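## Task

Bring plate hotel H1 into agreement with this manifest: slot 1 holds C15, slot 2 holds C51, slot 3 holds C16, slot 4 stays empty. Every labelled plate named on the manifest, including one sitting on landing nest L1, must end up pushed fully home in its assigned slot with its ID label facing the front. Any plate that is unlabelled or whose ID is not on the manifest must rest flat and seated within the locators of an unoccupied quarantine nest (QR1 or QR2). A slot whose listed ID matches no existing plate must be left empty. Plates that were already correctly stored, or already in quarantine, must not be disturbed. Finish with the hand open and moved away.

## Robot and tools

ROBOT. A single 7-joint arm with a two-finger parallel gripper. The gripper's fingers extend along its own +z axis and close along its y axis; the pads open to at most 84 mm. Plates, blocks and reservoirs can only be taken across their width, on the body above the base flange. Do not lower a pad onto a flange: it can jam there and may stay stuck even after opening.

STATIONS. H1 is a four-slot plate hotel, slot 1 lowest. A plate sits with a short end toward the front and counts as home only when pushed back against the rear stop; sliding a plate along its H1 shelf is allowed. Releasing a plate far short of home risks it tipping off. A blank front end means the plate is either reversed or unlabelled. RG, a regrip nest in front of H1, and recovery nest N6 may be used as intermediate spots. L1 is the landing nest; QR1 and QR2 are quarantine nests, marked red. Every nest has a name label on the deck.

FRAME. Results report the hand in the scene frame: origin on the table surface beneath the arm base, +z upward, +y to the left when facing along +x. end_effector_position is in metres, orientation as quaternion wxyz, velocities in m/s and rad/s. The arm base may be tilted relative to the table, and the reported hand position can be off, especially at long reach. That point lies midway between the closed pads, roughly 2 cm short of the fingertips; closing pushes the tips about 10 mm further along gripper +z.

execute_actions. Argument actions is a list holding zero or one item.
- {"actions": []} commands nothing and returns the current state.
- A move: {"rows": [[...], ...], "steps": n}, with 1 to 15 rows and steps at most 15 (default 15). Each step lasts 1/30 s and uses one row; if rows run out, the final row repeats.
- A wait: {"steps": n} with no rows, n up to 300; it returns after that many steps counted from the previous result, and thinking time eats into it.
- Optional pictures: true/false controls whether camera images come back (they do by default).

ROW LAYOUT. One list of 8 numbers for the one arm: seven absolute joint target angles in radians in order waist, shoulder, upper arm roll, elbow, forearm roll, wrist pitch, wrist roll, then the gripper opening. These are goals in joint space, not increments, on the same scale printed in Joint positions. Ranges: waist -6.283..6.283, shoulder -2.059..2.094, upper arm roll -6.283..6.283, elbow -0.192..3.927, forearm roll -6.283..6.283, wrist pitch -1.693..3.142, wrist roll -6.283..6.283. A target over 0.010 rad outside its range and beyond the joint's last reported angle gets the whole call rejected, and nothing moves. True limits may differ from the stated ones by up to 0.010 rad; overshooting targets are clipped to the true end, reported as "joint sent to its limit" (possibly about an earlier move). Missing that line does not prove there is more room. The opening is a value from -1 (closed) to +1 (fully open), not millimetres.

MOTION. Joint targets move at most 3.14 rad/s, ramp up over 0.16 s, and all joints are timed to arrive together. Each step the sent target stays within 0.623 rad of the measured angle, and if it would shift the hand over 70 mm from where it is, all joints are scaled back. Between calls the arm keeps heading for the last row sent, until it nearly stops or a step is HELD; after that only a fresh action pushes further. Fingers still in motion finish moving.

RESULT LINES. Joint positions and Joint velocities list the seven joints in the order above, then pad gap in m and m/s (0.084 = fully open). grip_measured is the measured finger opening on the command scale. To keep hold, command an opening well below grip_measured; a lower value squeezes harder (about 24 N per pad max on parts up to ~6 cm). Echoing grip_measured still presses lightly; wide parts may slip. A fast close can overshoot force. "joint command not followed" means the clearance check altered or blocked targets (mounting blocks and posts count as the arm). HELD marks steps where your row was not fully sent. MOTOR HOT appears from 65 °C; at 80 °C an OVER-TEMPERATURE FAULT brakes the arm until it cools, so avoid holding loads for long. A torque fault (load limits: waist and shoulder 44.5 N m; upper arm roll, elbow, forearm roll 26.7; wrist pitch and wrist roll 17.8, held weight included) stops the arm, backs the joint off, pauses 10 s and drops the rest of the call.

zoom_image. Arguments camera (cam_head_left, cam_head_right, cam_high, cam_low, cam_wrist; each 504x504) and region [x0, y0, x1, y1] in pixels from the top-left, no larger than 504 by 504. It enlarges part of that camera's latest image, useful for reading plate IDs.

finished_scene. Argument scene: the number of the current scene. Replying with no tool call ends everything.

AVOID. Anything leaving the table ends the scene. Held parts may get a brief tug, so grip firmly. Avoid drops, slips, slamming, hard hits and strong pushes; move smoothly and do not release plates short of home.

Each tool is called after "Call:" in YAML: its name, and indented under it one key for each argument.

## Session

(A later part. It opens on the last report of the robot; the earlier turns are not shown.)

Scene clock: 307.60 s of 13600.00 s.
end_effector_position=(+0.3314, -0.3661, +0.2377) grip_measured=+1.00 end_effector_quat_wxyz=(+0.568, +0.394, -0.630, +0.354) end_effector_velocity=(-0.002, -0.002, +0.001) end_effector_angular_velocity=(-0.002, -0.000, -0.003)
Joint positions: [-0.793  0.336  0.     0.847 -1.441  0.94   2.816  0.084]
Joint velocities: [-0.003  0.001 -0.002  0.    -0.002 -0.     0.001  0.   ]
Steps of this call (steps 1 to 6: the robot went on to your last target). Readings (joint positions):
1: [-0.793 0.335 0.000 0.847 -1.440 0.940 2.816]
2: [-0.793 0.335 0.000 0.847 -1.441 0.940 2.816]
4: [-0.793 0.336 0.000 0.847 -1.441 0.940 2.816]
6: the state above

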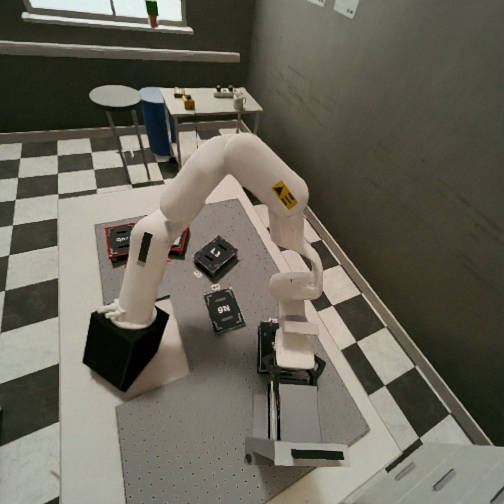

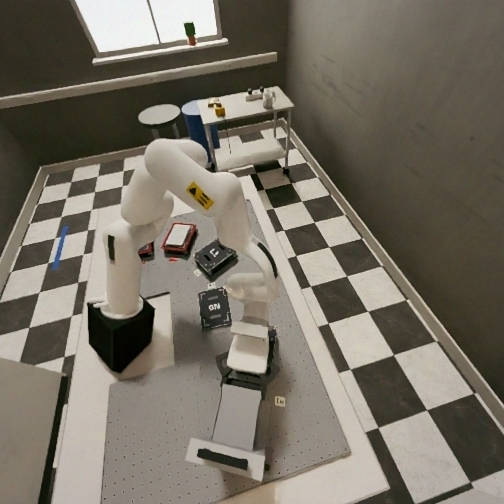

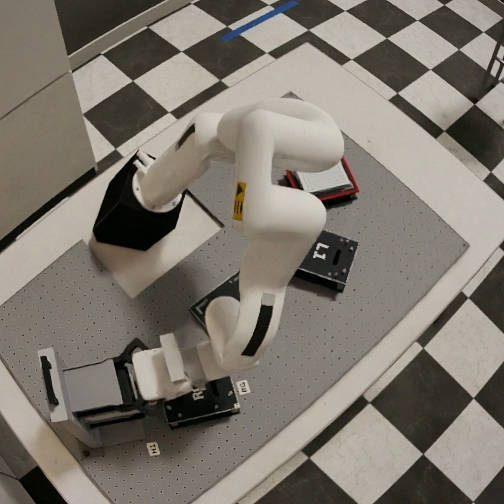

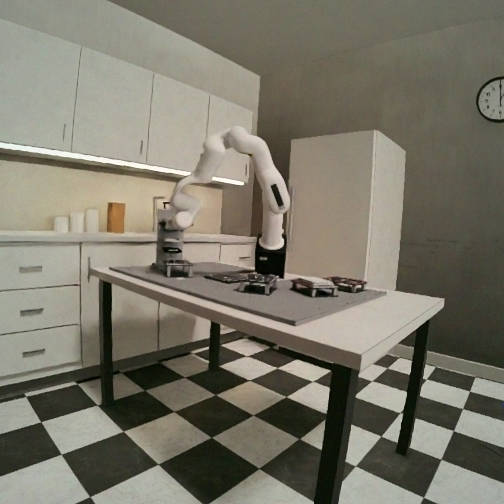

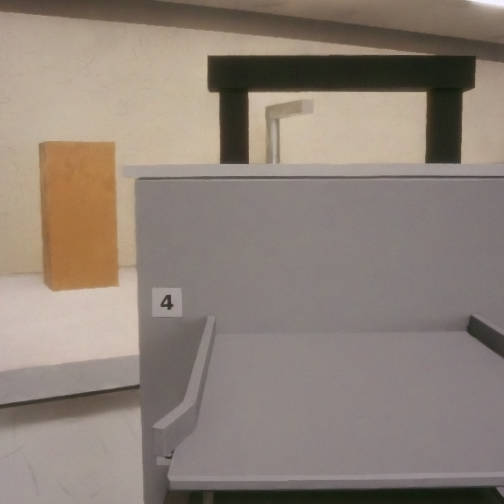

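Call:
execute_actions:
  actions:
    - {"rows":[[-0.7937,0.3360,0,0.8470,-1.4414,0.9398,2.8163,0.98],[-0.7937,0.3360,0,0.8470,-1.4414,0.9398,2.8163,0.96],[-0.7937,0.3360,0,0.8470,-1.4414,0.9398,2.8163,0.94],[-0.7937,0.3360,0,0.8470,-1.4414,0.9398,2.8163,0.92],[-0.7937,0.3360,0,0.8470,-1.4414,0.9398,2.8163,0.9],[-0.7937,0.3360,0,0.8470,-1.4414,0.9398,2.8163,0.85],[-0.7937,0.3360,0,0.8470,-1.4414,0.9398,2.8163,0.7],[-0.7937,0.3360,0,0.8470,-1.4414,0.9398,2.8163,0.5],[-0.7937,0.3360,0,0.8470,-1.4414,0.9398,2.8163,0.3],[-0.7937,0.3360,0,0.8470,-1.4414,0.9398,2.8163,0.1],[-0.7937,0.3360,0,0.8470,-1.4414,0.9398,2.8163,0]],"steps":15}
  pictures: false

Call:
execute_actions:
  actions:
    - {"rows":[[-0.7945,0.3340,0,0.8459,-1.4414,0.9395,2.8151,0],[-0.7955,0.3318,0,0.8446,-1.4415,0.9391,2.8139,0],[-0.7962,0.3299,0,0.8436,-1.4415,0.9388,2.8128,0],[-0.7945,0.3286,0,0.8429,-1.4397,0.9396,2.8121,0],[-0.7912,0.3261,0,0.8416,-1.4360,0.9413,2.8108,0],[-0.7831,0.3199,0,0.8385,-1.4270,0.9458,2.8077,0],[-0.7716,0.3114,0,0.8344,-1.4144,0.9520,2.8032,0],[-0.7585,0.3018,0,0.8300,-1.4002,0.9592,2.7982,0],[-0.7436,0.2913,0,0.8254,-1.3841,0.9676,2.7926,0],[-0.7288,0.2811,0,0.8213,-1.3683,0.9762,2.7871,0],[-0.7139,0.2712,0,0.8176,-1.3524,0.9850,2.7818,0],[-0.6973,0.2605,0,0.8139,-1.3350,0.9951,2.7757,0],[-0.6806,0.2500,0,0.8108,-1.3177,1.0053,2.7699,0],[-0.6639,0.2400,0,0.8082,-1.3005,1.0160,2.7641,0],[-0.6471,0.2302,0,0.8062,-1.2835,1.0269,2.7585,0]],"steps":15}
  pictures: false

Call:
execute_actions:
  actions:
    - {"rows":[[-0.6303,0.2208,0,0.8047,-1.2666,1.0380,2.7529,0],[-0.6134,0.2117,0,0.8037,-1.2498,1.0494,2.7474,0],[-0.5965,0.2030,0,0.8033,-1.2332,1.0611,2.7420,0],[-0.5796,0.1946,0,0.8034,-1.2167,1.0731,2.7367,0],[-0.5625,0.1865,0,0.8041,-1.2002,1.0853,2.7315,0],[-0.5455,0.1788,0,0.8052,-1.1840,1.0978,2.7264,0],[-0.5301,0.1721,0,0.8067,-1.1695,1.1093,2.7219,0],[-0.5164,0.1664,0,0.8084,-1.1567,1.1198,2.7179,0],[-0.5060,0.1623,0,0.8099,-1.1471,1.1277,2.7150,0],[-0.4985,0.1593,0,0.8111,-1.1401,1.1335,2.7129,0],[-0.4940,0.1576,0,0.8119,-1.1360,1.1370,2.7116,0]],"steps":15}
  pictures: false

Call:
execute_actions:
  actions:
    - {"steps":6}

Call:
zoom_image:
  camera: "cam_wrist"
  region: [140,414,260,504]

Scene clock: 366.30 s of 13600.00 s.
end_effector_position=(+0.3312, -0.3663, +0.2378) grip_measured=+0.90 end_effector_quat_wxyz=(+0.568, +0.393, -0.630, +0.354) end_effector_velocity=(-0.001, -0.001, -0.000) end_effector_angular_velocity=(+0.000, +0.001, -0.001)
Joint positions: [-0.794  0.336  0.     0.847 -1.441  0.94   2.816  0.08 ]
Joint velocities: [-0.     0.001 -0.002  0.    -0.001 -0.001 -0.     0.   ]
Steps of this call (steps 1 to 15: the robot went on to your last target; steps 16 to 90: nothing new was sent; then 55.20 s passed at rest; steps 91 to 105: all 15 steps of this action). Readings (joint positions):
91: [-0.794 0.336 0.000 0.847 -1.441 0.940 2.816]
92: [-0.794 0.336 0.000 0.847 -1.441 0.940 2.816]
94: [-0.794 0.336 0.000 0.847 -1.441 0.940 2.816]
98: [-0.794 0.336 0.000 0.847 -1.441 0.940 2.816]
105: the state above

Scene clock: 366.80 s of 13600.00 s.
end_effector_position=(+0.3483, -0.3317, +0.2395) grip_measured=+0.90 end_effector_quat_wxyz=(+0.567, +0.394, -0.630, +0.354) end_effector_velocity=(+0.090, +0.174, -0.002) end_effector_angular_velocity=(+0.002, -0.003, +0.012)
Joint positions: [-0.707  0.267  0.001  0.817 -1.346  0.99   2.779  0.08 ]
Joint velocities: [ 0.461 -0.297  0.005 -0.096  0.477  0.275 -0.161 -0.   ]
Steps of this call (steps 1 to 15: all 15 steps of this action). Readings (joint positions):
1: [-0.794 0.336 0.000 0.847 -1.441 0.940 2.816]
2: [-0.794 0.335 0.000 0.847 -1.441 0.940 2.816]
4: [-0.795 0.334 0.000 0.846 -1.441 0.939 2.815]
8: [-0.788 0.324 -0.001 0.840 -1.432 0.944 2.810]
15: the state above

Scene clock: 367.30 s of 13600.00 s.
end_effector_position=(+0.3860, -0.2550, +0.2391) grip_measured=+0.90 end_effector_quat_wxyz=(+0.567, +0.394, -0.630, +0.355) end_effector_velocity=(+0.003, +0.027, +0.005) end_effector_angular_velocity=(-0.013, +0.006, -0.032)
Joint positions: [-0.501  0.16   0.001  0.812 -1.143  1.131  2.714  0.08 ]
Joint velocities: [ 0.084 -0.034 -0.017  0.004  0.089  0.077 -0.028 -0.   ]
Steps of this call (steps 1 to 15: all 15 steps of this action). Readings (joint positions):
1: [-0.691 0.258 0.001 0.814 -1.329 0.999 2.774]
2: [-0.675 0.248 0.001 0.812 -1.313 1.009 2.768]
4: [-0.642 0.229 0.001 0.807 -1.280 1.030 2.757]
8: [-0.576 0.194 0.000 0.805 -1.214 1.076 2.736]
15: the state above

Scene clock: 367.50 s of 13600.00 s.
end_effector_position=(+0.3857, -0.2536, +0.2399) grip_measured=+0.90 end_effector_quat_wxyz=(+0.568, +0.393, -0.631, +0.354) end_effector_velocity=(+0.003, +0.004, -0.001) end_effector_angular_velocity=(+0.003, +0.001, +0.005)
Joint positions: [-0.495  0.158 -0.001  0.812 -1.137  1.137  2.712  0.08 ]
Joint velocities: [ 0.008 -0.003  0.004  0.002  0.006  0.005 -0.002  0.   ]
Steps of this call (steps 1 to 6: the robot went on to your last target). Readings (joint positions):
1: [-0.498 0.160 0.001 0.812 -1.141 1.133 2.713]
2: [-0.497 0.159 -0.000 0.811 -1.139 1.135 2.713]
4: [-0.496 0.159 -0.001 0.811 -1.137 1.136 2.712]
6: the state above

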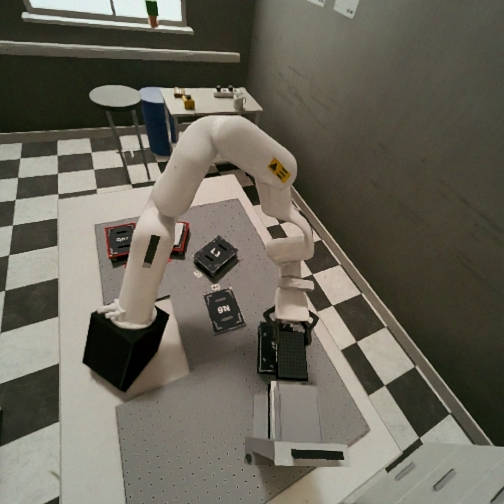

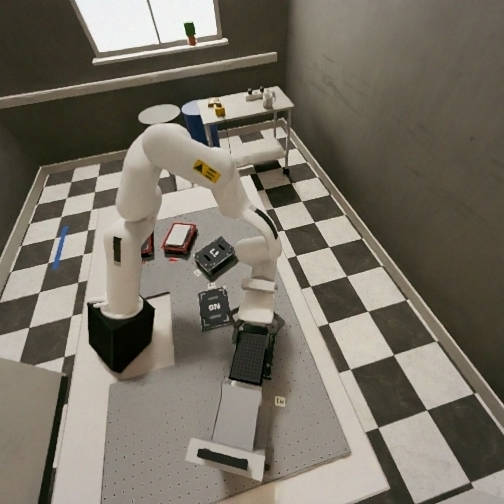

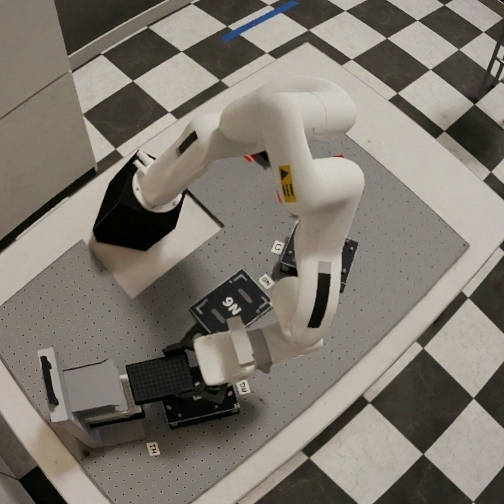

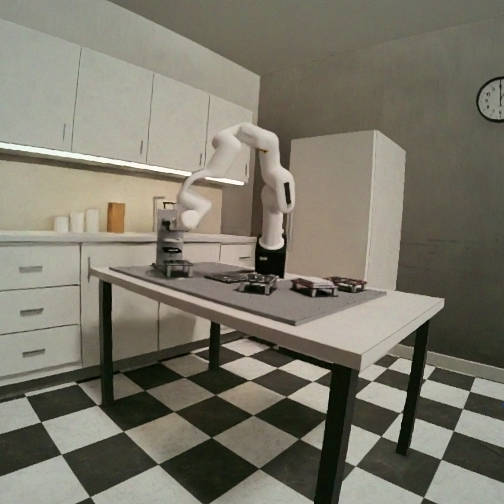

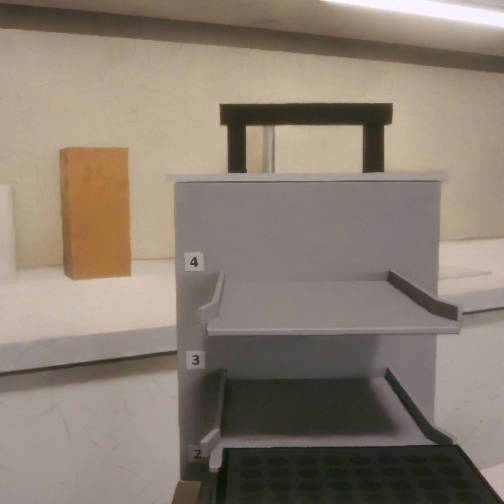

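Region (140, 414, 260, 504) of cam_wrist's 504x504 image, scaled by 4.200, with more detail than that image has; it fills the top 378 rows of this view, and the rest is white.

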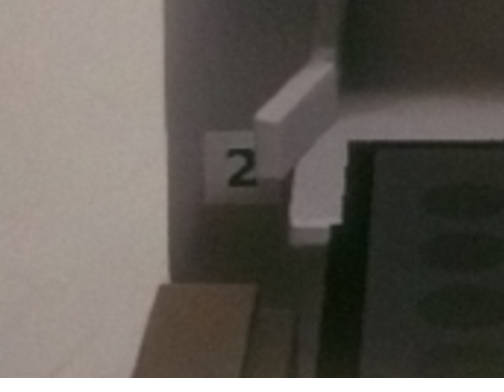

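Call:
execute_actions:
  actions:
    - {"rows":[[-0.4973,0.1480,0,0.8080,-1.1358,1.1376,2.7049,0],[-0.5034,0.1305,0,0.8011,-1.1354,1.1387,2.6925,0],[-0.5118,0.1068,0,0.7922,-1.1347,1.1402,2.6753,0],[-0.5221,0.0786,0,0.7821,-1.1338,1.1420,2.6541,0],[-0.5325,0.0505,0,0.7727,-1.1327,1.1438,2.6322,0],[-0.5413,0.0272,0,0.7654,-1.1316,1.1453,2.6136,0],[-0.5478,0.0103,0,0.7604,-1.1307,1.1464,2.5998,0],[-0.5513,0.0011,0,0.7578,-1.1302,1.1470,2.5921,0],[-0.5513,0.0011,0,0.7578,-1.1302,1.1470,2.5921,0],[-0.5550,0.0024,0,0.7572,-1.1332,1.1439,2.5929,0],[-0.5606,0.0044,0,0.7563,-1.1377,1.1392,2.5941,0],[-0.5734,0.0093,0,0.7542,-1.1483,1.1284,2.5970,0],[-0.5879,0.0151,0,0.7524,-1.1606,1.1163,2.6005,0],[-0.6025,0.0211,0,0.7508,-1.1731,1.1044,2.6040,0],[-0.6152,0.0265,0,0.7497,-1.1840,1.0941,2.6072,0]],"steps":15}
  pictures: false

Call:
execute_actions:
  actions:
    - {"rows":[[-0.6243,0.0306,0,0.7491,-1.1919,1.0867,2.6096,0]],"steps":14}

Call:
zoom_image:
  camera: "cam_wrist"
  region: [180,384,270,504]

Call:
zoom_image:
  camera: "cam_wrist"
  region: [384,384,504,504]

Scene clock: 399.97 s of 13600.00 s.
end_effector_position=(+0.3834, -0.2603, +0.2929) grip_measured=-0.01 end_effector_quat_wxyz=(+0.567, +0.394, -0.630, +0.355) end_effector_velocity=(-0.057, -0.099, +0.005) end_effector_angular_velocity=(+0.013, +0.039, -0.002)
Joint positions: [-0.572  0.013  0.001  0.756 -1.149  1.127  2.601  0.044]
Joint velocities: [-0.304  0.088  0.009 -0.068 -0.243 -0.238  0.026 -0.   ]
Steps of this call (steps 1 to 15: the robot went on to your last target; steps 16 to 110: nothing new was sent; then 28.30 s passed at rest; steps 111 to 125: all 15 steps of this action). Readings (joint positions):
111: [-0.494 0.157 0.000 0.812 -1.136 1.137 2.711]
112: [-0.495 0.156 0.000 0.811 -1.136 1.137 2.710]
114: [-0.499 0.142 0.001 0.805 -1.136 1.138 2.699]
118: [-0.525 0.071 0.000 0.780 -1.133 1.143 2.647]
125: the state above

Scene clock: 400.43 s of 13600.00 s.
end_effector_position=(+0.3740, -0.2779, +0.2941) grip_measured=-0.01 end_effector_quat_wxyz=(+0.567, +0.394, -0.630, +0.354) end_effector_velocity=(-0.001, -0.002, +0.001) end_effector_angular_velocity=(-0.003, -0.003, -0.002)
Joint positions: [-0.624  0.031  0.     0.749 -1.192  1.087  2.61   0.044]
Joint velocities: [-0.004 -0.001 -0.002 -0.001 -0.002 -0.002  0.002 -0.   ]
Steps of this call (steps 1 to 14: all 14 steps of this action). Readings (joint positions):
1: [-0.583 0.016 0.001 0.754 -1.158 1.119 2.602]
2: [-0.594 0.020 0.001 0.752 -1.167 1.110 2.604]
4: [-0.612 0.027 -0.001 0.750 -1.181 1.098 2.607]
8: [-0.622 0.030 -0.000 0.749 -1.190 1.089 2.609]
14: the state above

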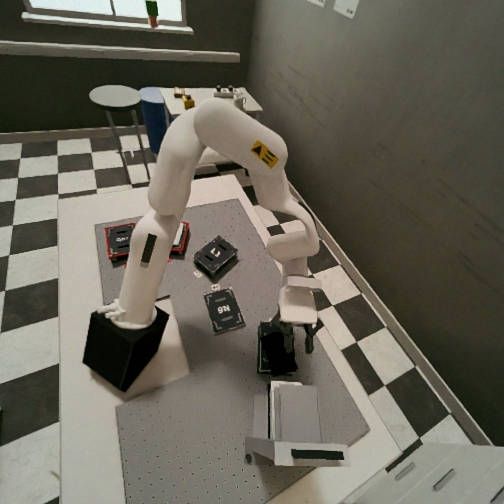

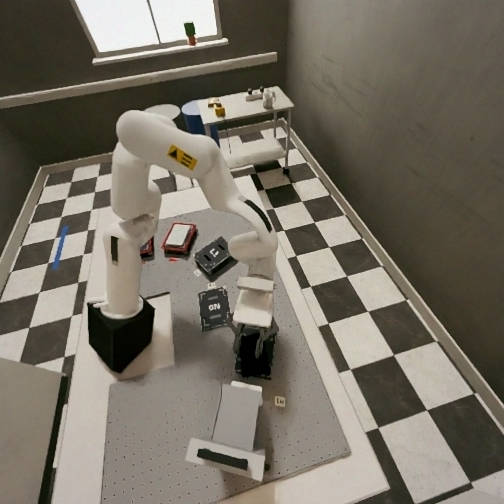

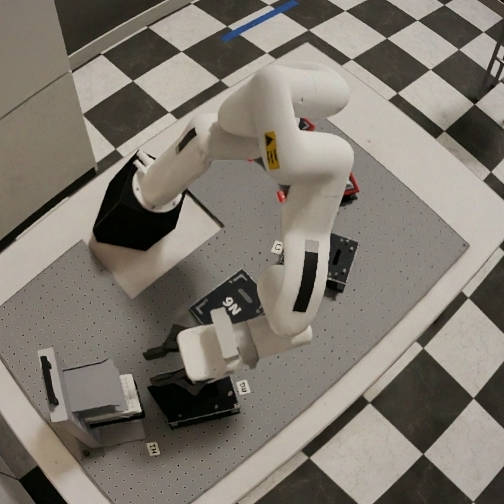

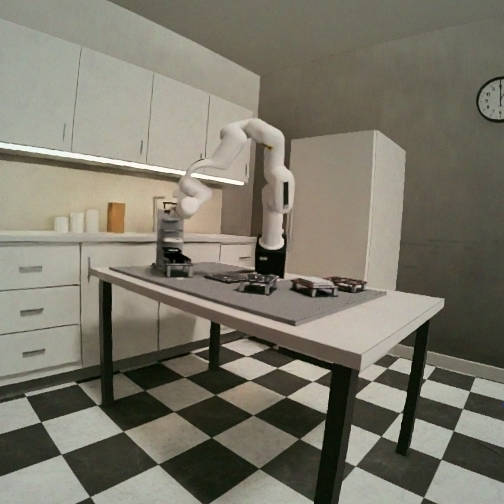

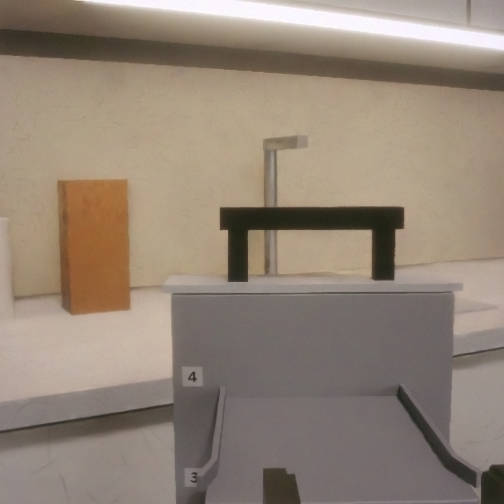

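Region (180, 384, 270, 504) of cam_wrist's 504x504 image, scaled by 4.200, with more detail than that image has; it fills the left 378 columns of this view, and the rest is white.

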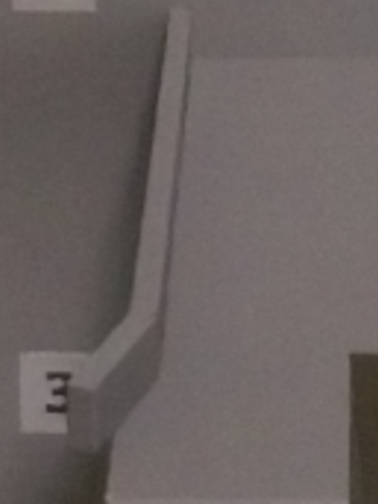

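Region (384, 384, 504, 504) of cam_wrist's 504x504 image, scaled by 4.200, with more detail than that image has.

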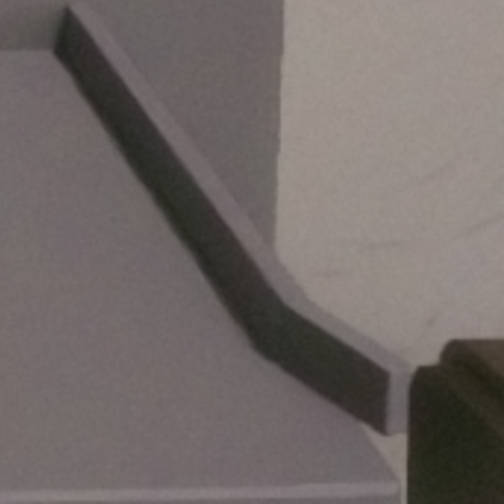

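Call:
zoom_image:
  camera: "cam_high"
  region: [100,320,270,470]

Call:
zoom_image:
  camera: "cam_head_left"
  region: [230,290,340,400]

Call:
zoom_image:
  camera: "cam_low"
  region: [140,200,220,280]

Region (100, 320, 270, 470) of cam_high's 504x504 image, scaled by 2.965, with more detail than that image has; it fills the top 445 rows of this view, and the rest is white.

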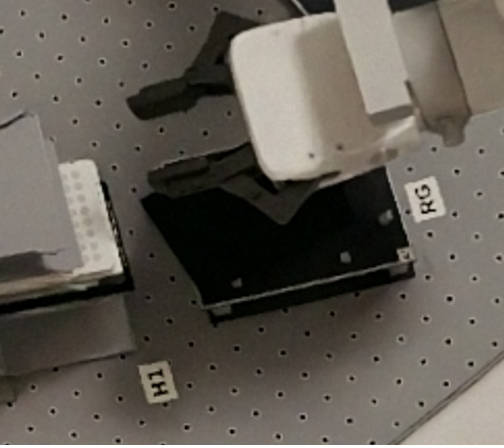

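Region (230, 290, 340, 400) of cam_head_left's 504x504 image, scaled by 4.582, with more detail than that image has.

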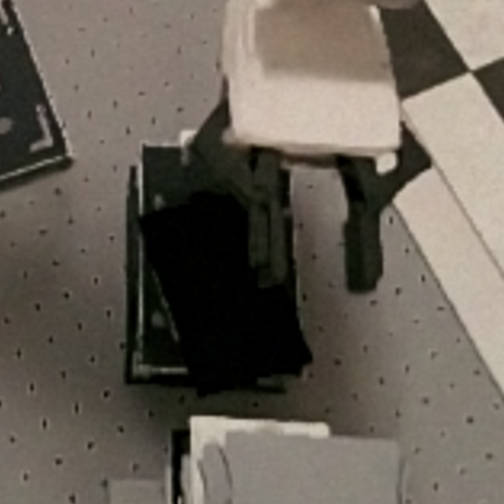

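Region (140, 200, 220, 280) of cam_low's 504x504 image, scaled by 6.300, with more detail than that image has.

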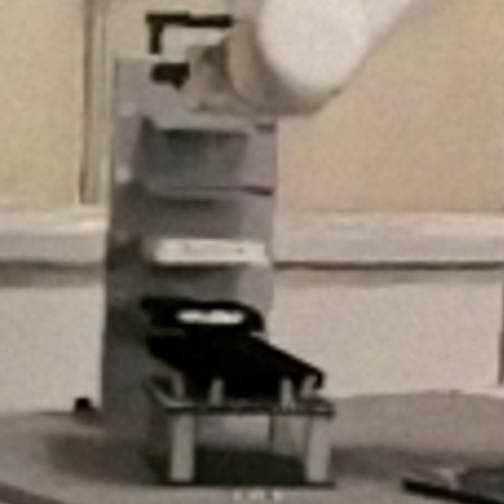

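Call:
execute_actions:
  actions:
    - {"rows":[[-0.6285,0.0283,0,0.7482,-1.1727,1.0853,2.5907,0.2],[-0.6369,0.0237,0,0.7464,-1.1343,1.0824,2.5529,0.4],[-0.6495,0.0169,0,0.7436,-1.0767,1.0780,2.4963,0.6],[-0.6663,0.0077,0,0.7400,-0.9999,1.0722,2.4207,0.8],[-0.6874,-0.0037,0,0.7354,-0.9039,1.0650,2.3263,1],[-0.7084,-0.0151,0,0.7309,-0.8079,1.0577,2.2318,1],[-0.7294,-0.0266,0,0.7263,-0.7119,1.0505,2.1374,1],[-0.7504,-0.0380,0,0.7218,-0.6159,1.0432,2.0430,1],[-0.7714,-0.0494,0,0.7172,-0.5199,1.0360,1.9485,1],[-0.7925,-0.0608,0,0.7127,-0.4239,1.0287,1.8541,1],[-0.8135,-0.0723,0,0.7081,-0.3279,1.0215,1.7596,1],[-0.8345,-0.0837,0,0.7036,-0.2320,1.0142,1.6652,1],[-0.8555,-0.0951,0,0.6990,-0.1360,1.0070,1.5708,1],[-0.8765,-0.1066,0,0.6944,-0.0400,0.9997,1.4763,1],[-0.8976,-0.1180,0,0.6899,0.0560,0.9925,1.3819,1]],"steps":15}
  pictures: false

Call:
execute_actions:
  actions:
    - {"rows":[[-0.9186,-0.1294,0,0.6853,0.1520,0.9852,1.2874,1],[-0.9396,-0.1409,0,0.6808,0.2480,0.9780,1.1930,1],[-0.9606,-0.1523,0,0.6762,0.3440,0.9707,1.0986,1],[-0.9816,-0.1637,0,0.6717,0.4400,0.9635,1.0041,1],[-1.0027,-0.1751,0,0.6671,0.5360,0.9562,0.9097,1],[-1.0195,-0.1843,0,0.6635,0.6128,0.9504,0.8341,1],[-1.0321,-0.1911,0,0.6607,0.6704,0.9461,0.7775,1],[-1.0405,-0.1957,0,0.6589,0.7088,0.9432,0.7397,1],[-1.0447,-0.198,0,0.658,0.728,0.9417,0.7208,1]],"steps":15}
  pictures: false

Call:
execute_actions:
  actions:
    - {"steps":12}

Scene clock: 472.80 s of 13600.00 s.
end_effector_position=(+0.2974, -0.2226, +0.2570) grip_measured=+1.00 end_effector_quat_wxyz=(-0.478, -0.399, +0.781, -0.048) end_effector_velocity=(-0.047, +0.241, -0.153) end_effector_angular_velocity=(+2.155, -0.985, -0.795)
Joint positions: [-0.788 -0.058 -0.001  0.714 -0.448  1.031  1.878  0.084]
Joint velocities: [-0.583 -0.318  0.003 -0.126  2.658 -0.201 -2.61   0.   ]
Steps of this call (steps 1 to 15: the robot went on to your last target; steps 16 to 90: nothing new was sent; then 68.87 s passed at rest; steps 91 to 105: all 15 steps of this action). Readings (joint positions):
91: [-0.624 0.031 0.000 0.749 -1.191 1.087 2.609]
92: [-0.625 0.030 0.000 0.749 -1.188 1.086 2.605]
94: [-0.631 0.027 0.001 0.748 -1.161 1.084 2.578]
98: [-0.667 0.007 0.001 0.740 -0.995 1.072 2.415]
105: the state above

Scene clock: 473.30 s of 13600.00 s.
end_effector_position=(+0.3874, -0.1725, +0.2488) grip_measured=+1.00 end_effector_quat_wxyz=(-0.013, -0.525, +0.851, +0.007) end_effector_velocity=(+0.058, -0.003, +0.022) end_effector_angular_velocity=(+0.033, -0.399, +0.138)
Joint positions: [-1.038 -0.195 -0.001  0.66   0.693  0.944  0.755  0.084]
Joint velocities: [-0.092 -0.048  0.014 -0.029  0.458 -0.033 -0.463 -0.   ]
Steps of this call (steps 1 to 15: all 15 steps of this action). Readings (joint positions):
1: [-0.807 -0.069 -0.001 0.709 -0.359 1.024 1.790]
2: [-0.827 -0.080 -0.000 0.705 -0.268 1.017 1.701]
4: [-0.867 -0.102 -0.000 0.696 -0.083 1.003 1.519]
8: [-0.949 -0.146 -0.000 0.679 0.291 0.975 1.151]
15: the state above

Scene clock: 473.70 s of 13600.00 s.
end_effector_position=(+0.3916, -0.1725, +0.2501) grip_measured=+1.00 end_effector_quat_wxyz=(-0.000, -0.530, +0.848, +0.000) end_effector_velocity=(+0.001, -0.001, +0.002) end_effector_angular_velocity=(-0.002, -0.006, -0.001)
Joint positions: [-1.044 -0.198  0.     0.658  0.727  0.942  0.721  0.084]
Joint velocities: [-0.002 -0.002 -0.001  0.001  0.004 -0.    -0.003 -0.   ]
Steps of this call (steps 1 to 12: the robot went on to your last target). Readings (joint positions):
1: [-1.040 -0.196 -0.001 0.659 0.706 0.943 0.743]
2: [-1.042 -0.196 0.000 0.659 0.713 0.943 0.735]
4: [-1.043 -0.197 0.001 0.658 0.721 0.942 0.727]
8: [-1.044 -0.197 0.001 0.658 0.726 0.942 0.722]
12: the state above

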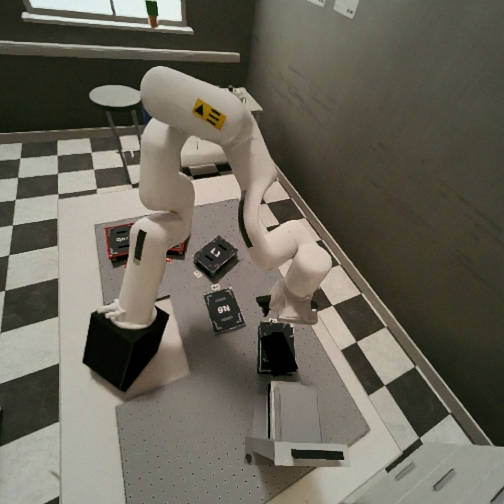

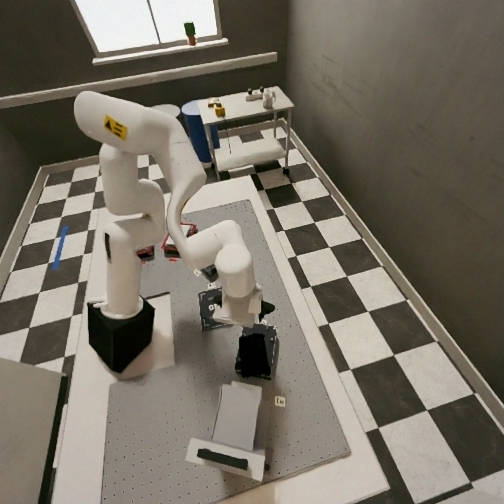

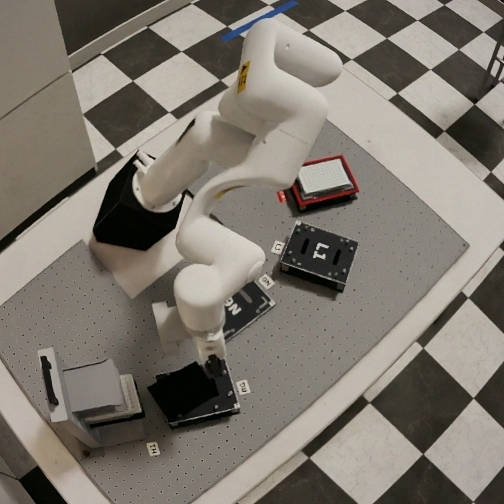

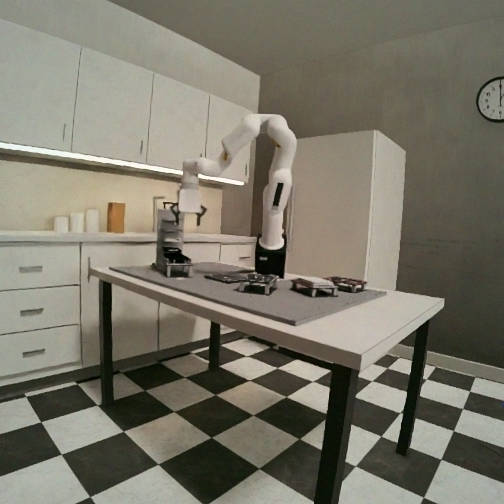

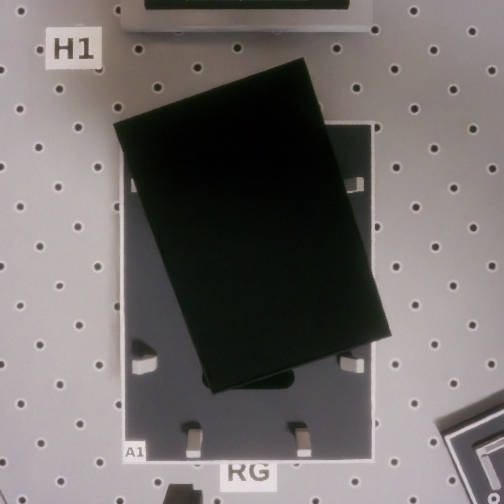

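Call:
zoom_image:
  camera: "cam_wrist"
  region: [260,30,400,210]

Call:
zoom_image:
  camera: "cam_wrist"
  region: [95,90,215,210]

Call:
zoom_image:
  camera: "cam_wrist"
  region: [180,310,400,480]

Call:
zoom_image:
  camera: "cam_head_left"
  region: [240,310,320,390]

Region (260, 30, 400, 210) of cam_wrist's 504x504 image, scaled by 2.800, with more detail than that image has.

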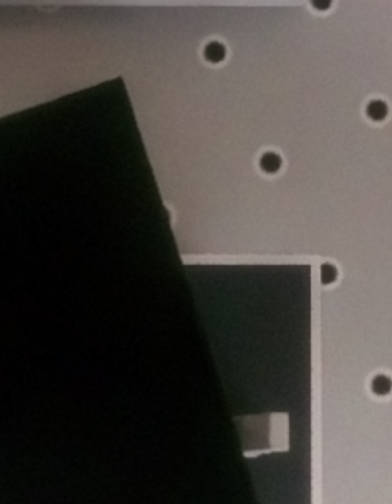

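Region (95, 90, 215, 210) of cam_wrist's 504x504 image, scaled by 4.200, with more detail than that image has.

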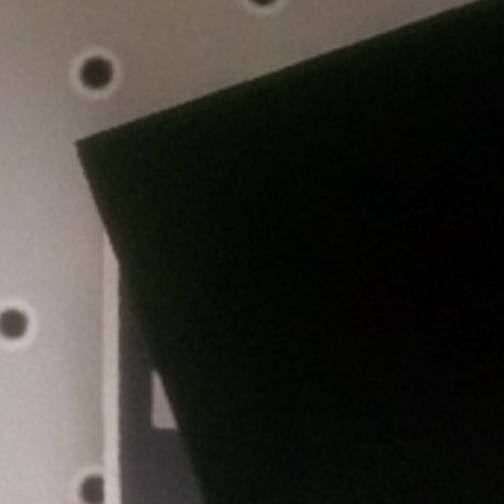

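Region (180, 310, 400, 480) of cam_wrist's 504x504 image, scaled by 2.291, with more detail than that image has; it fills the top 389 rows of this view, and the rest is white.

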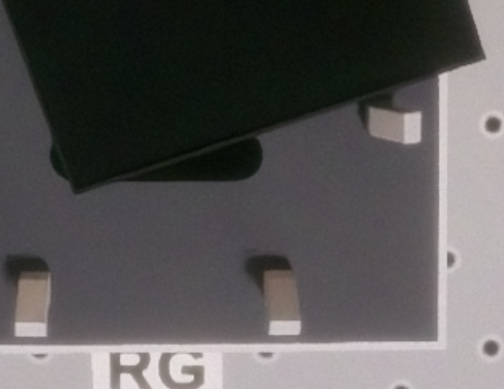

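Region (240, 310, 320, 390) of cam_head_left's 504x504 image, scaled by 6.300, with more detail than that image has.

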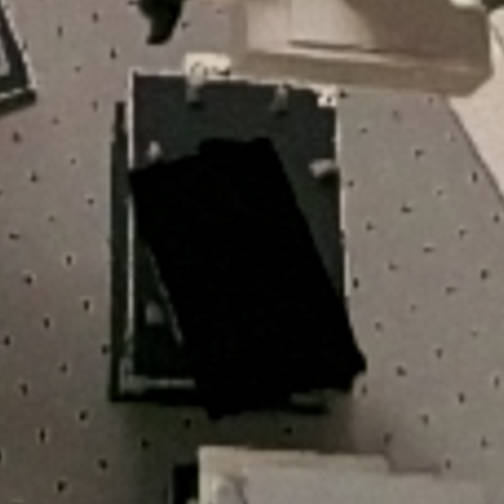

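Call:
execute_actions:
  actions:
    - {"rows":[[-1.0506,-0.1860,0,0.6585,0.7387,0.9523,0.7289,0.8],[-1.0623,-0.1620,0,0.6596,0.7602,0.9735,0.7450,0.6],[-1.0798,-0.1260,0,0.6612,0.7925,1.0053,0.7691,0.4],[-1.1033,-0.0779,0,0.6633,0.8355,1.0477,0.8014,0.2],[-1.1326,-0.0179,0,0.6659,0.8892,1.1006,0.8416,0],[-1.1618,0.0421,0,0.6686,0.9429,1.1536,0.8819,-0.2],[-1.1911,0.1022,0,0.6712,0.9967,1.2066,0.9222,-0.3],[-1.2204,0.1622,0,0.6738,1.0504,1.2596,0.9625,-0.3],[-1.2497,0.2222,0,0.6765,1.1041,1.3126,1.0028,-0.3],[-1.2790,0.2822,0,0.6791,1.1579,1.3655,1.0430,-0.3],[-1.3083,0.3423,0,0.6818,1.2116,1.4185,1.0833,-0.3],[-1.3376,0.4023,0,0.6844,1.2654,1.4715,1.1236,-0.3],[-1.3668,0.4623,0,0.6870,1.3191,1.5245,1.1639,-0.3],[-1.3961,0.5224,0,0.6897,1.3728,1.5775,1.2042,-0.3],[-1.4254,0.5824,0,0.6923,1.4266,1.6304,1.2444,-0.3]],"steps":15}
  pictures: false

Call:
execute_actions:
  actions:
    - {"rows":[[-1.4547,0.6424,0,0.6950,1.4803,1.6834,1.2847,-0.3],[-1.4840,0.7025,0,0.6976,1.5340,1.7364,1.3250,-0.3],[-1.5133,0.7625,0,0.7002,1.5878,1.7894,1.3653,-0.3],[-1.5425,0.8225,0,0.7029,1.6415,1.8424,1.4056,-0.3],[-1.5718,0.8825,0,0.7055,1.6952,1.8953,1.4458,-0.3],[-1.5953,0.9306,0,0.7076,1.7382,1.9377,1.4781,-0.3],[-1.6128,0.9666,0,0.7092,1.7705,1.9695,1.5022,-0.3],[-1.6245,0.9906,0,0.7103,1.7920,1.9907,1.5183,-0.3],[-1.6304,1.0026,0,0.7108,1.8027,2.0013,1.5264,-0.3]],"steps":15}
  pictures: false

Call:
execute_actions:
  actions:
    - {"steps":8}

Scene clock: 594.20 s of 13600.00 s.
end_effector_position=(+0.3485, -0.1466, +0.1705) grip_measured=-0.32 end_effector_quat_wxyz=(+0.227, -0.020, +0.940, +0.253) end_effector_velocity=(+0.028, -0.030, -0.092) end_effector_angular_velocity=(+2.325, -0.803, -3.417)
Joint positions: [-1.29   0.305 -0.     0.679  1.177  1.384  1.057  0.03 ]
Joint velocities: [-0.845  1.731  0.001  0.079  1.548  1.521  1.158 -0.001]
Steps of this call (steps 1 to 30: the robot went on to your last target; steps 31 to 90: nothing new was sent; then 117.00 s passed at rest; steps 91 to 105: all 15 steps of this action). Readings (joint positions):
91: [-1.045 -0.198 0.000 0.658 0.728 0.942 0.721]
92: [-1.046 -0.196 0.000 0.659 0.731 0.944 0.723]
94: [-1.055 -0.179 0.001 0.661 0.747 0.961 0.736]
98: [-1.111 -0.063 0.001 0.666 0.850 1.062 0.813]
105: the state above

Scene clock: 594.70 s of 13600.00 s.
end_effector_position=(+0.3110, -0.2658, +0.1814) grip_measured=-0.32 end_effector_quat_wxyz=(+0.547, +0.503, +0.530, +0.409) end_effector_velocity=(-0.015, -0.045, +0.021) end_effector_angular_velocity=(+0.119, -0.245, -0.230)
Joint positions: [-1.624  0.989 -0.001  0.709  1.789  1.988  1.516  0.03 ]
Joint velocities: [-0.072  0.151  0.035  0.032  0.17   0.187  0.133 -0.   ]
Steps of this call (steps 1 to 15: all 15 steps of this action). Readings (joint positions):
1: [-1.318 0.363 -0.000 0.682 1.229 1.435 1.096]
2: [-1.347 0.422 -0.000 0.684 1.281 1.487 1.135]
4: [-1.404 0.540 -0.000 0.690 1.387 1.592 1.215]
8: [-1.519 0.775 -0.000 0.701 1.598 1.799 1.373]
15: the state above

Scene clock: 594.97 s of 13600.00 s.
end_effector_position=(+0.3093, -0.2694, +0.1827) grip_measured=-0.32 end_effector_quat_wxyz=(+0.553, +0.506, +0.519, +0.410) end_effector_velocity=(-0.005, -0.002, -0.002) end_effector_angular_velocity=(+0.009, -0.003, -0.022)
Joint positions: [-1.629  1.     0.001  0.711  1.802  2.001  1.526  0.03 ]
Joint velocities: [-0.007  0.014 -0.004 -0.002  0.008  0.004  0.004 -0.   ]
Steps of this call (steps 1 to 8: the robot went on to your last target). Readings (joint positions):
1: [-1.626 0.993 0.000 0.710 1.794 1.993 1.520]
2: [-1.627 0.995 0.001 0.711 1.797 1.996 1.522]
4: [-1.628 0.998 0.001 0.711 1.800 1.999 1.524]
8: the state above

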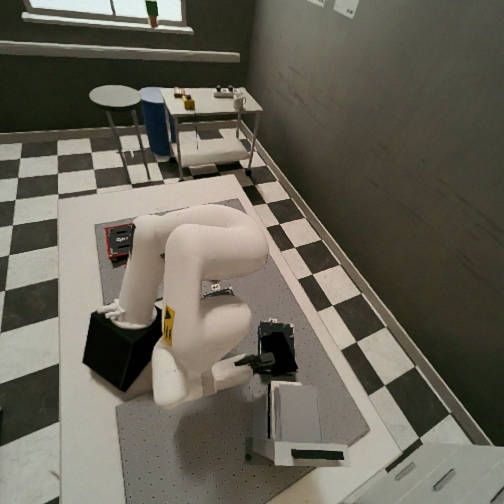

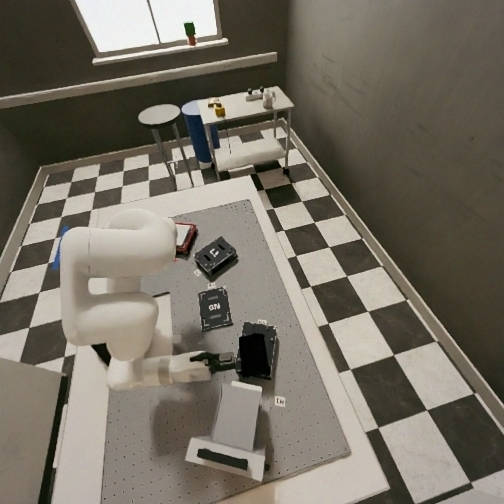

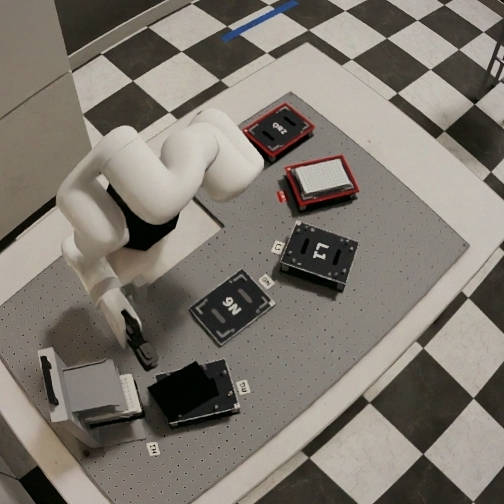

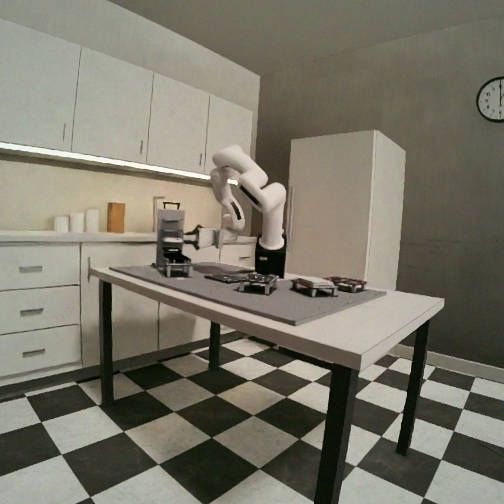

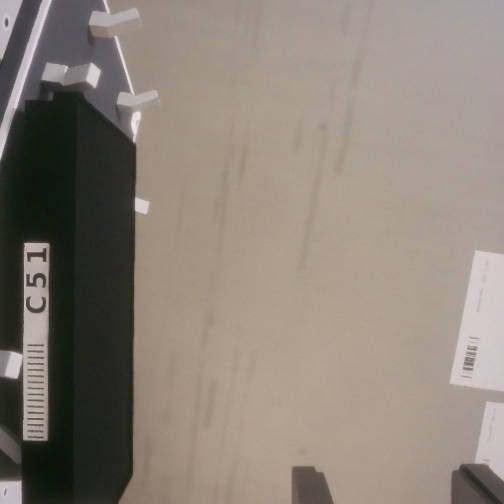

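Call:
execute_actions:
  actions:
    - {"rows":[[-1.6230,1.0170,0,0.7233,1.8092,2.0040,1.5251,-0.3],[-1.6111,1.0400,0,0.7432,1.8197,2.0084,1.5231,-0.3],[-1.5947,1.0716,0,0.7706,1.8340,2.0144,1.5203,-0.3],[-1.5768,1.1061,0,0.8005,1.8497,2.0210,1.5173,-0.3],[-1.5590,1.1406,0,0.8304,1.8654,2.0275,1.5143,-0.3],[-1.5411,1.1750,0,0.8603,1.8811,2.0341,1.5112,-0.3],[-1.5233,1.2095,0,0.8902,1.8967,2.0406,1.5082,-0.3],[-1.5069,1.2411,0,0.9176,1.9111,2.0466,1.5054,-0.3],[-1.4935,1.2670,0,0.9401,1.9229,2.0515,1.5031,-0.3],[-1.4861,1.2814,0,0.9525,1.9294,2.0543,1.5019,-0.3],[-1.4816,1.2900,0,0.9600,1.9333,2.0559,1.5011,-0.3]],"steps":15}
  pictures: false

Call:
execute_actions:
  actions:
    - {"steps":10}

Call:
zoom_image:
  camera: "cam_high"
  region: [80,310,210,440]

Scene clock: 603.23 s of 13600.00 s.
end_effector_position=(+0.3086, -0.2939, +0.1004) grip_measured=-0.32 end_effector_quat_wxyz=(+0.552, +0.509, +0.517, +0.411) end_effector_velocity=(-0.008, -0.016, -0.064) end_effector_angular_velocity=(-0.016, +0.004, -0.008)
Joint positions: [-1.489  1.275  0.002  0.945  1.925  2.052  1.503  0.03 ]
Joint velocities: [ 0.107  0.212 -0.012  0.188  0.1    0.048 -0.02  -0.   ]
Steps of this call (steps 1 to 30: the robot went on to your last target; steps 31 to 90: nothing new was sent; then 4.77 s passed at rest; steps 91 to 105: all 15 steps of this action). Readings (joint positions):
91: [-1.630 1.003 -0.000 0.711 1.803 2.001 1.526]
92: [-1.629 1.005 -0.000 0.713 1.804 2.002 1.526]
94: [-1.620 1.023 -0.001 0.730 1.813 2.006 1.524]
98: [-1.573 1.114 -0.000 0.808 1.854 2.023 1.517]
105: the state above

Scene clock: 603.57 s of 13600.00 s.
end_effector_position=(+0.3080, -0.2964, +0.0970) grip_measured=-0.32 end_effector_quat_wxyz=(+0.554, +0.508, +0.518, +0.410) end_effector_velocity=(+0.001, +0.001, -0.002) end_effector_angular_velocity=(+0.003, +0.000, +0.002)
Joint positions: [-1.482  1.289 -0.     0.96   1.933  2.056  1.501  0.03 ]
Joint velocities: [ 0.004  0.005  0.002  0.003  0.001 -0.    -0.    -0.   ]
Steps of this call (steps 1 to 10: the robot went on to your last target). Readings (joint positions):
1: [-1.486 1.281 0.001 0.950 1.928 2.053 1.502]
2: [-1.485 1.284 0.000 0.953 1.930 2.054 1.502]
4: [-1.483 1.287 -0.000 0.957 1.932 2.055 1.501]
8: [-1.482 1.289 -0.000 0.959 1.933 2.056 1.501]
10: the state above

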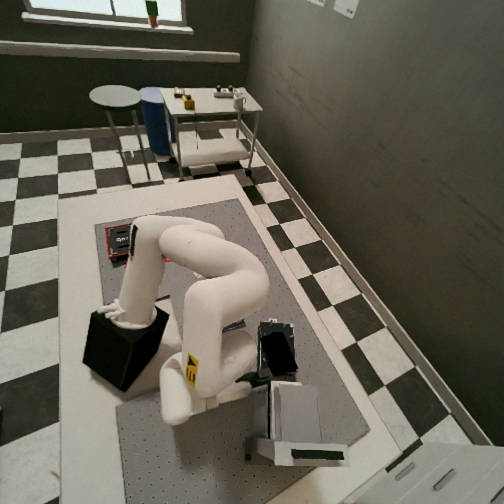

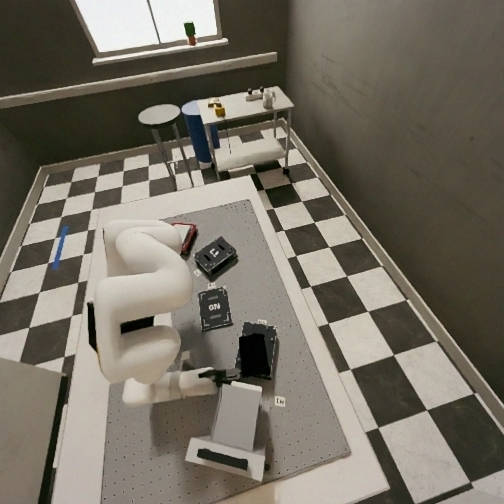

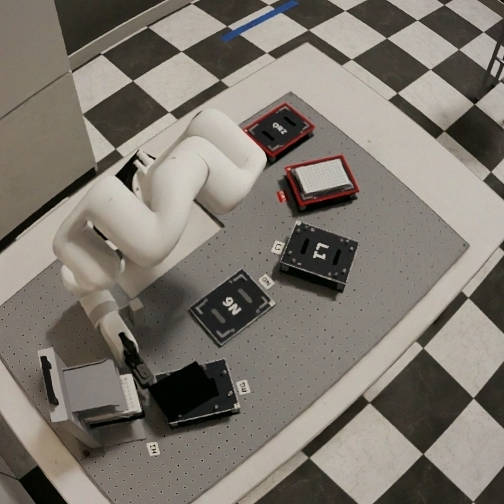

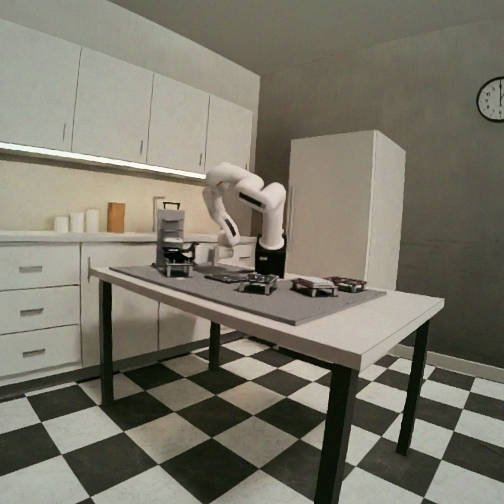

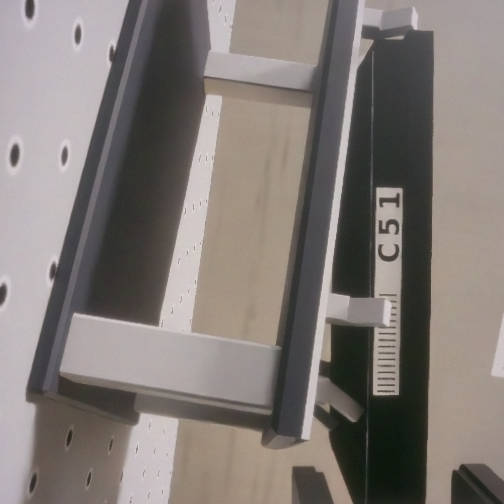

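Region (80, 310, 210, 440) of cam_high's 504x504 image, scaled by 3.877, with more detail than that image has.

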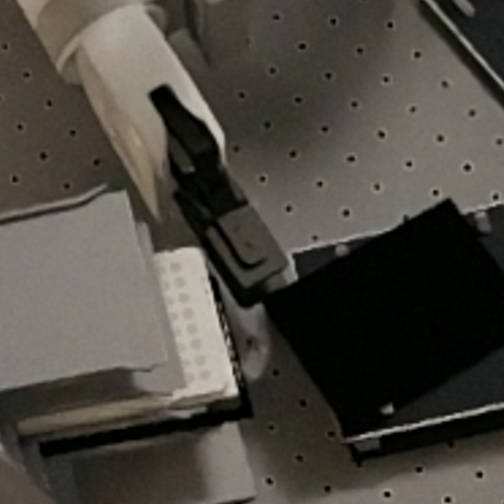

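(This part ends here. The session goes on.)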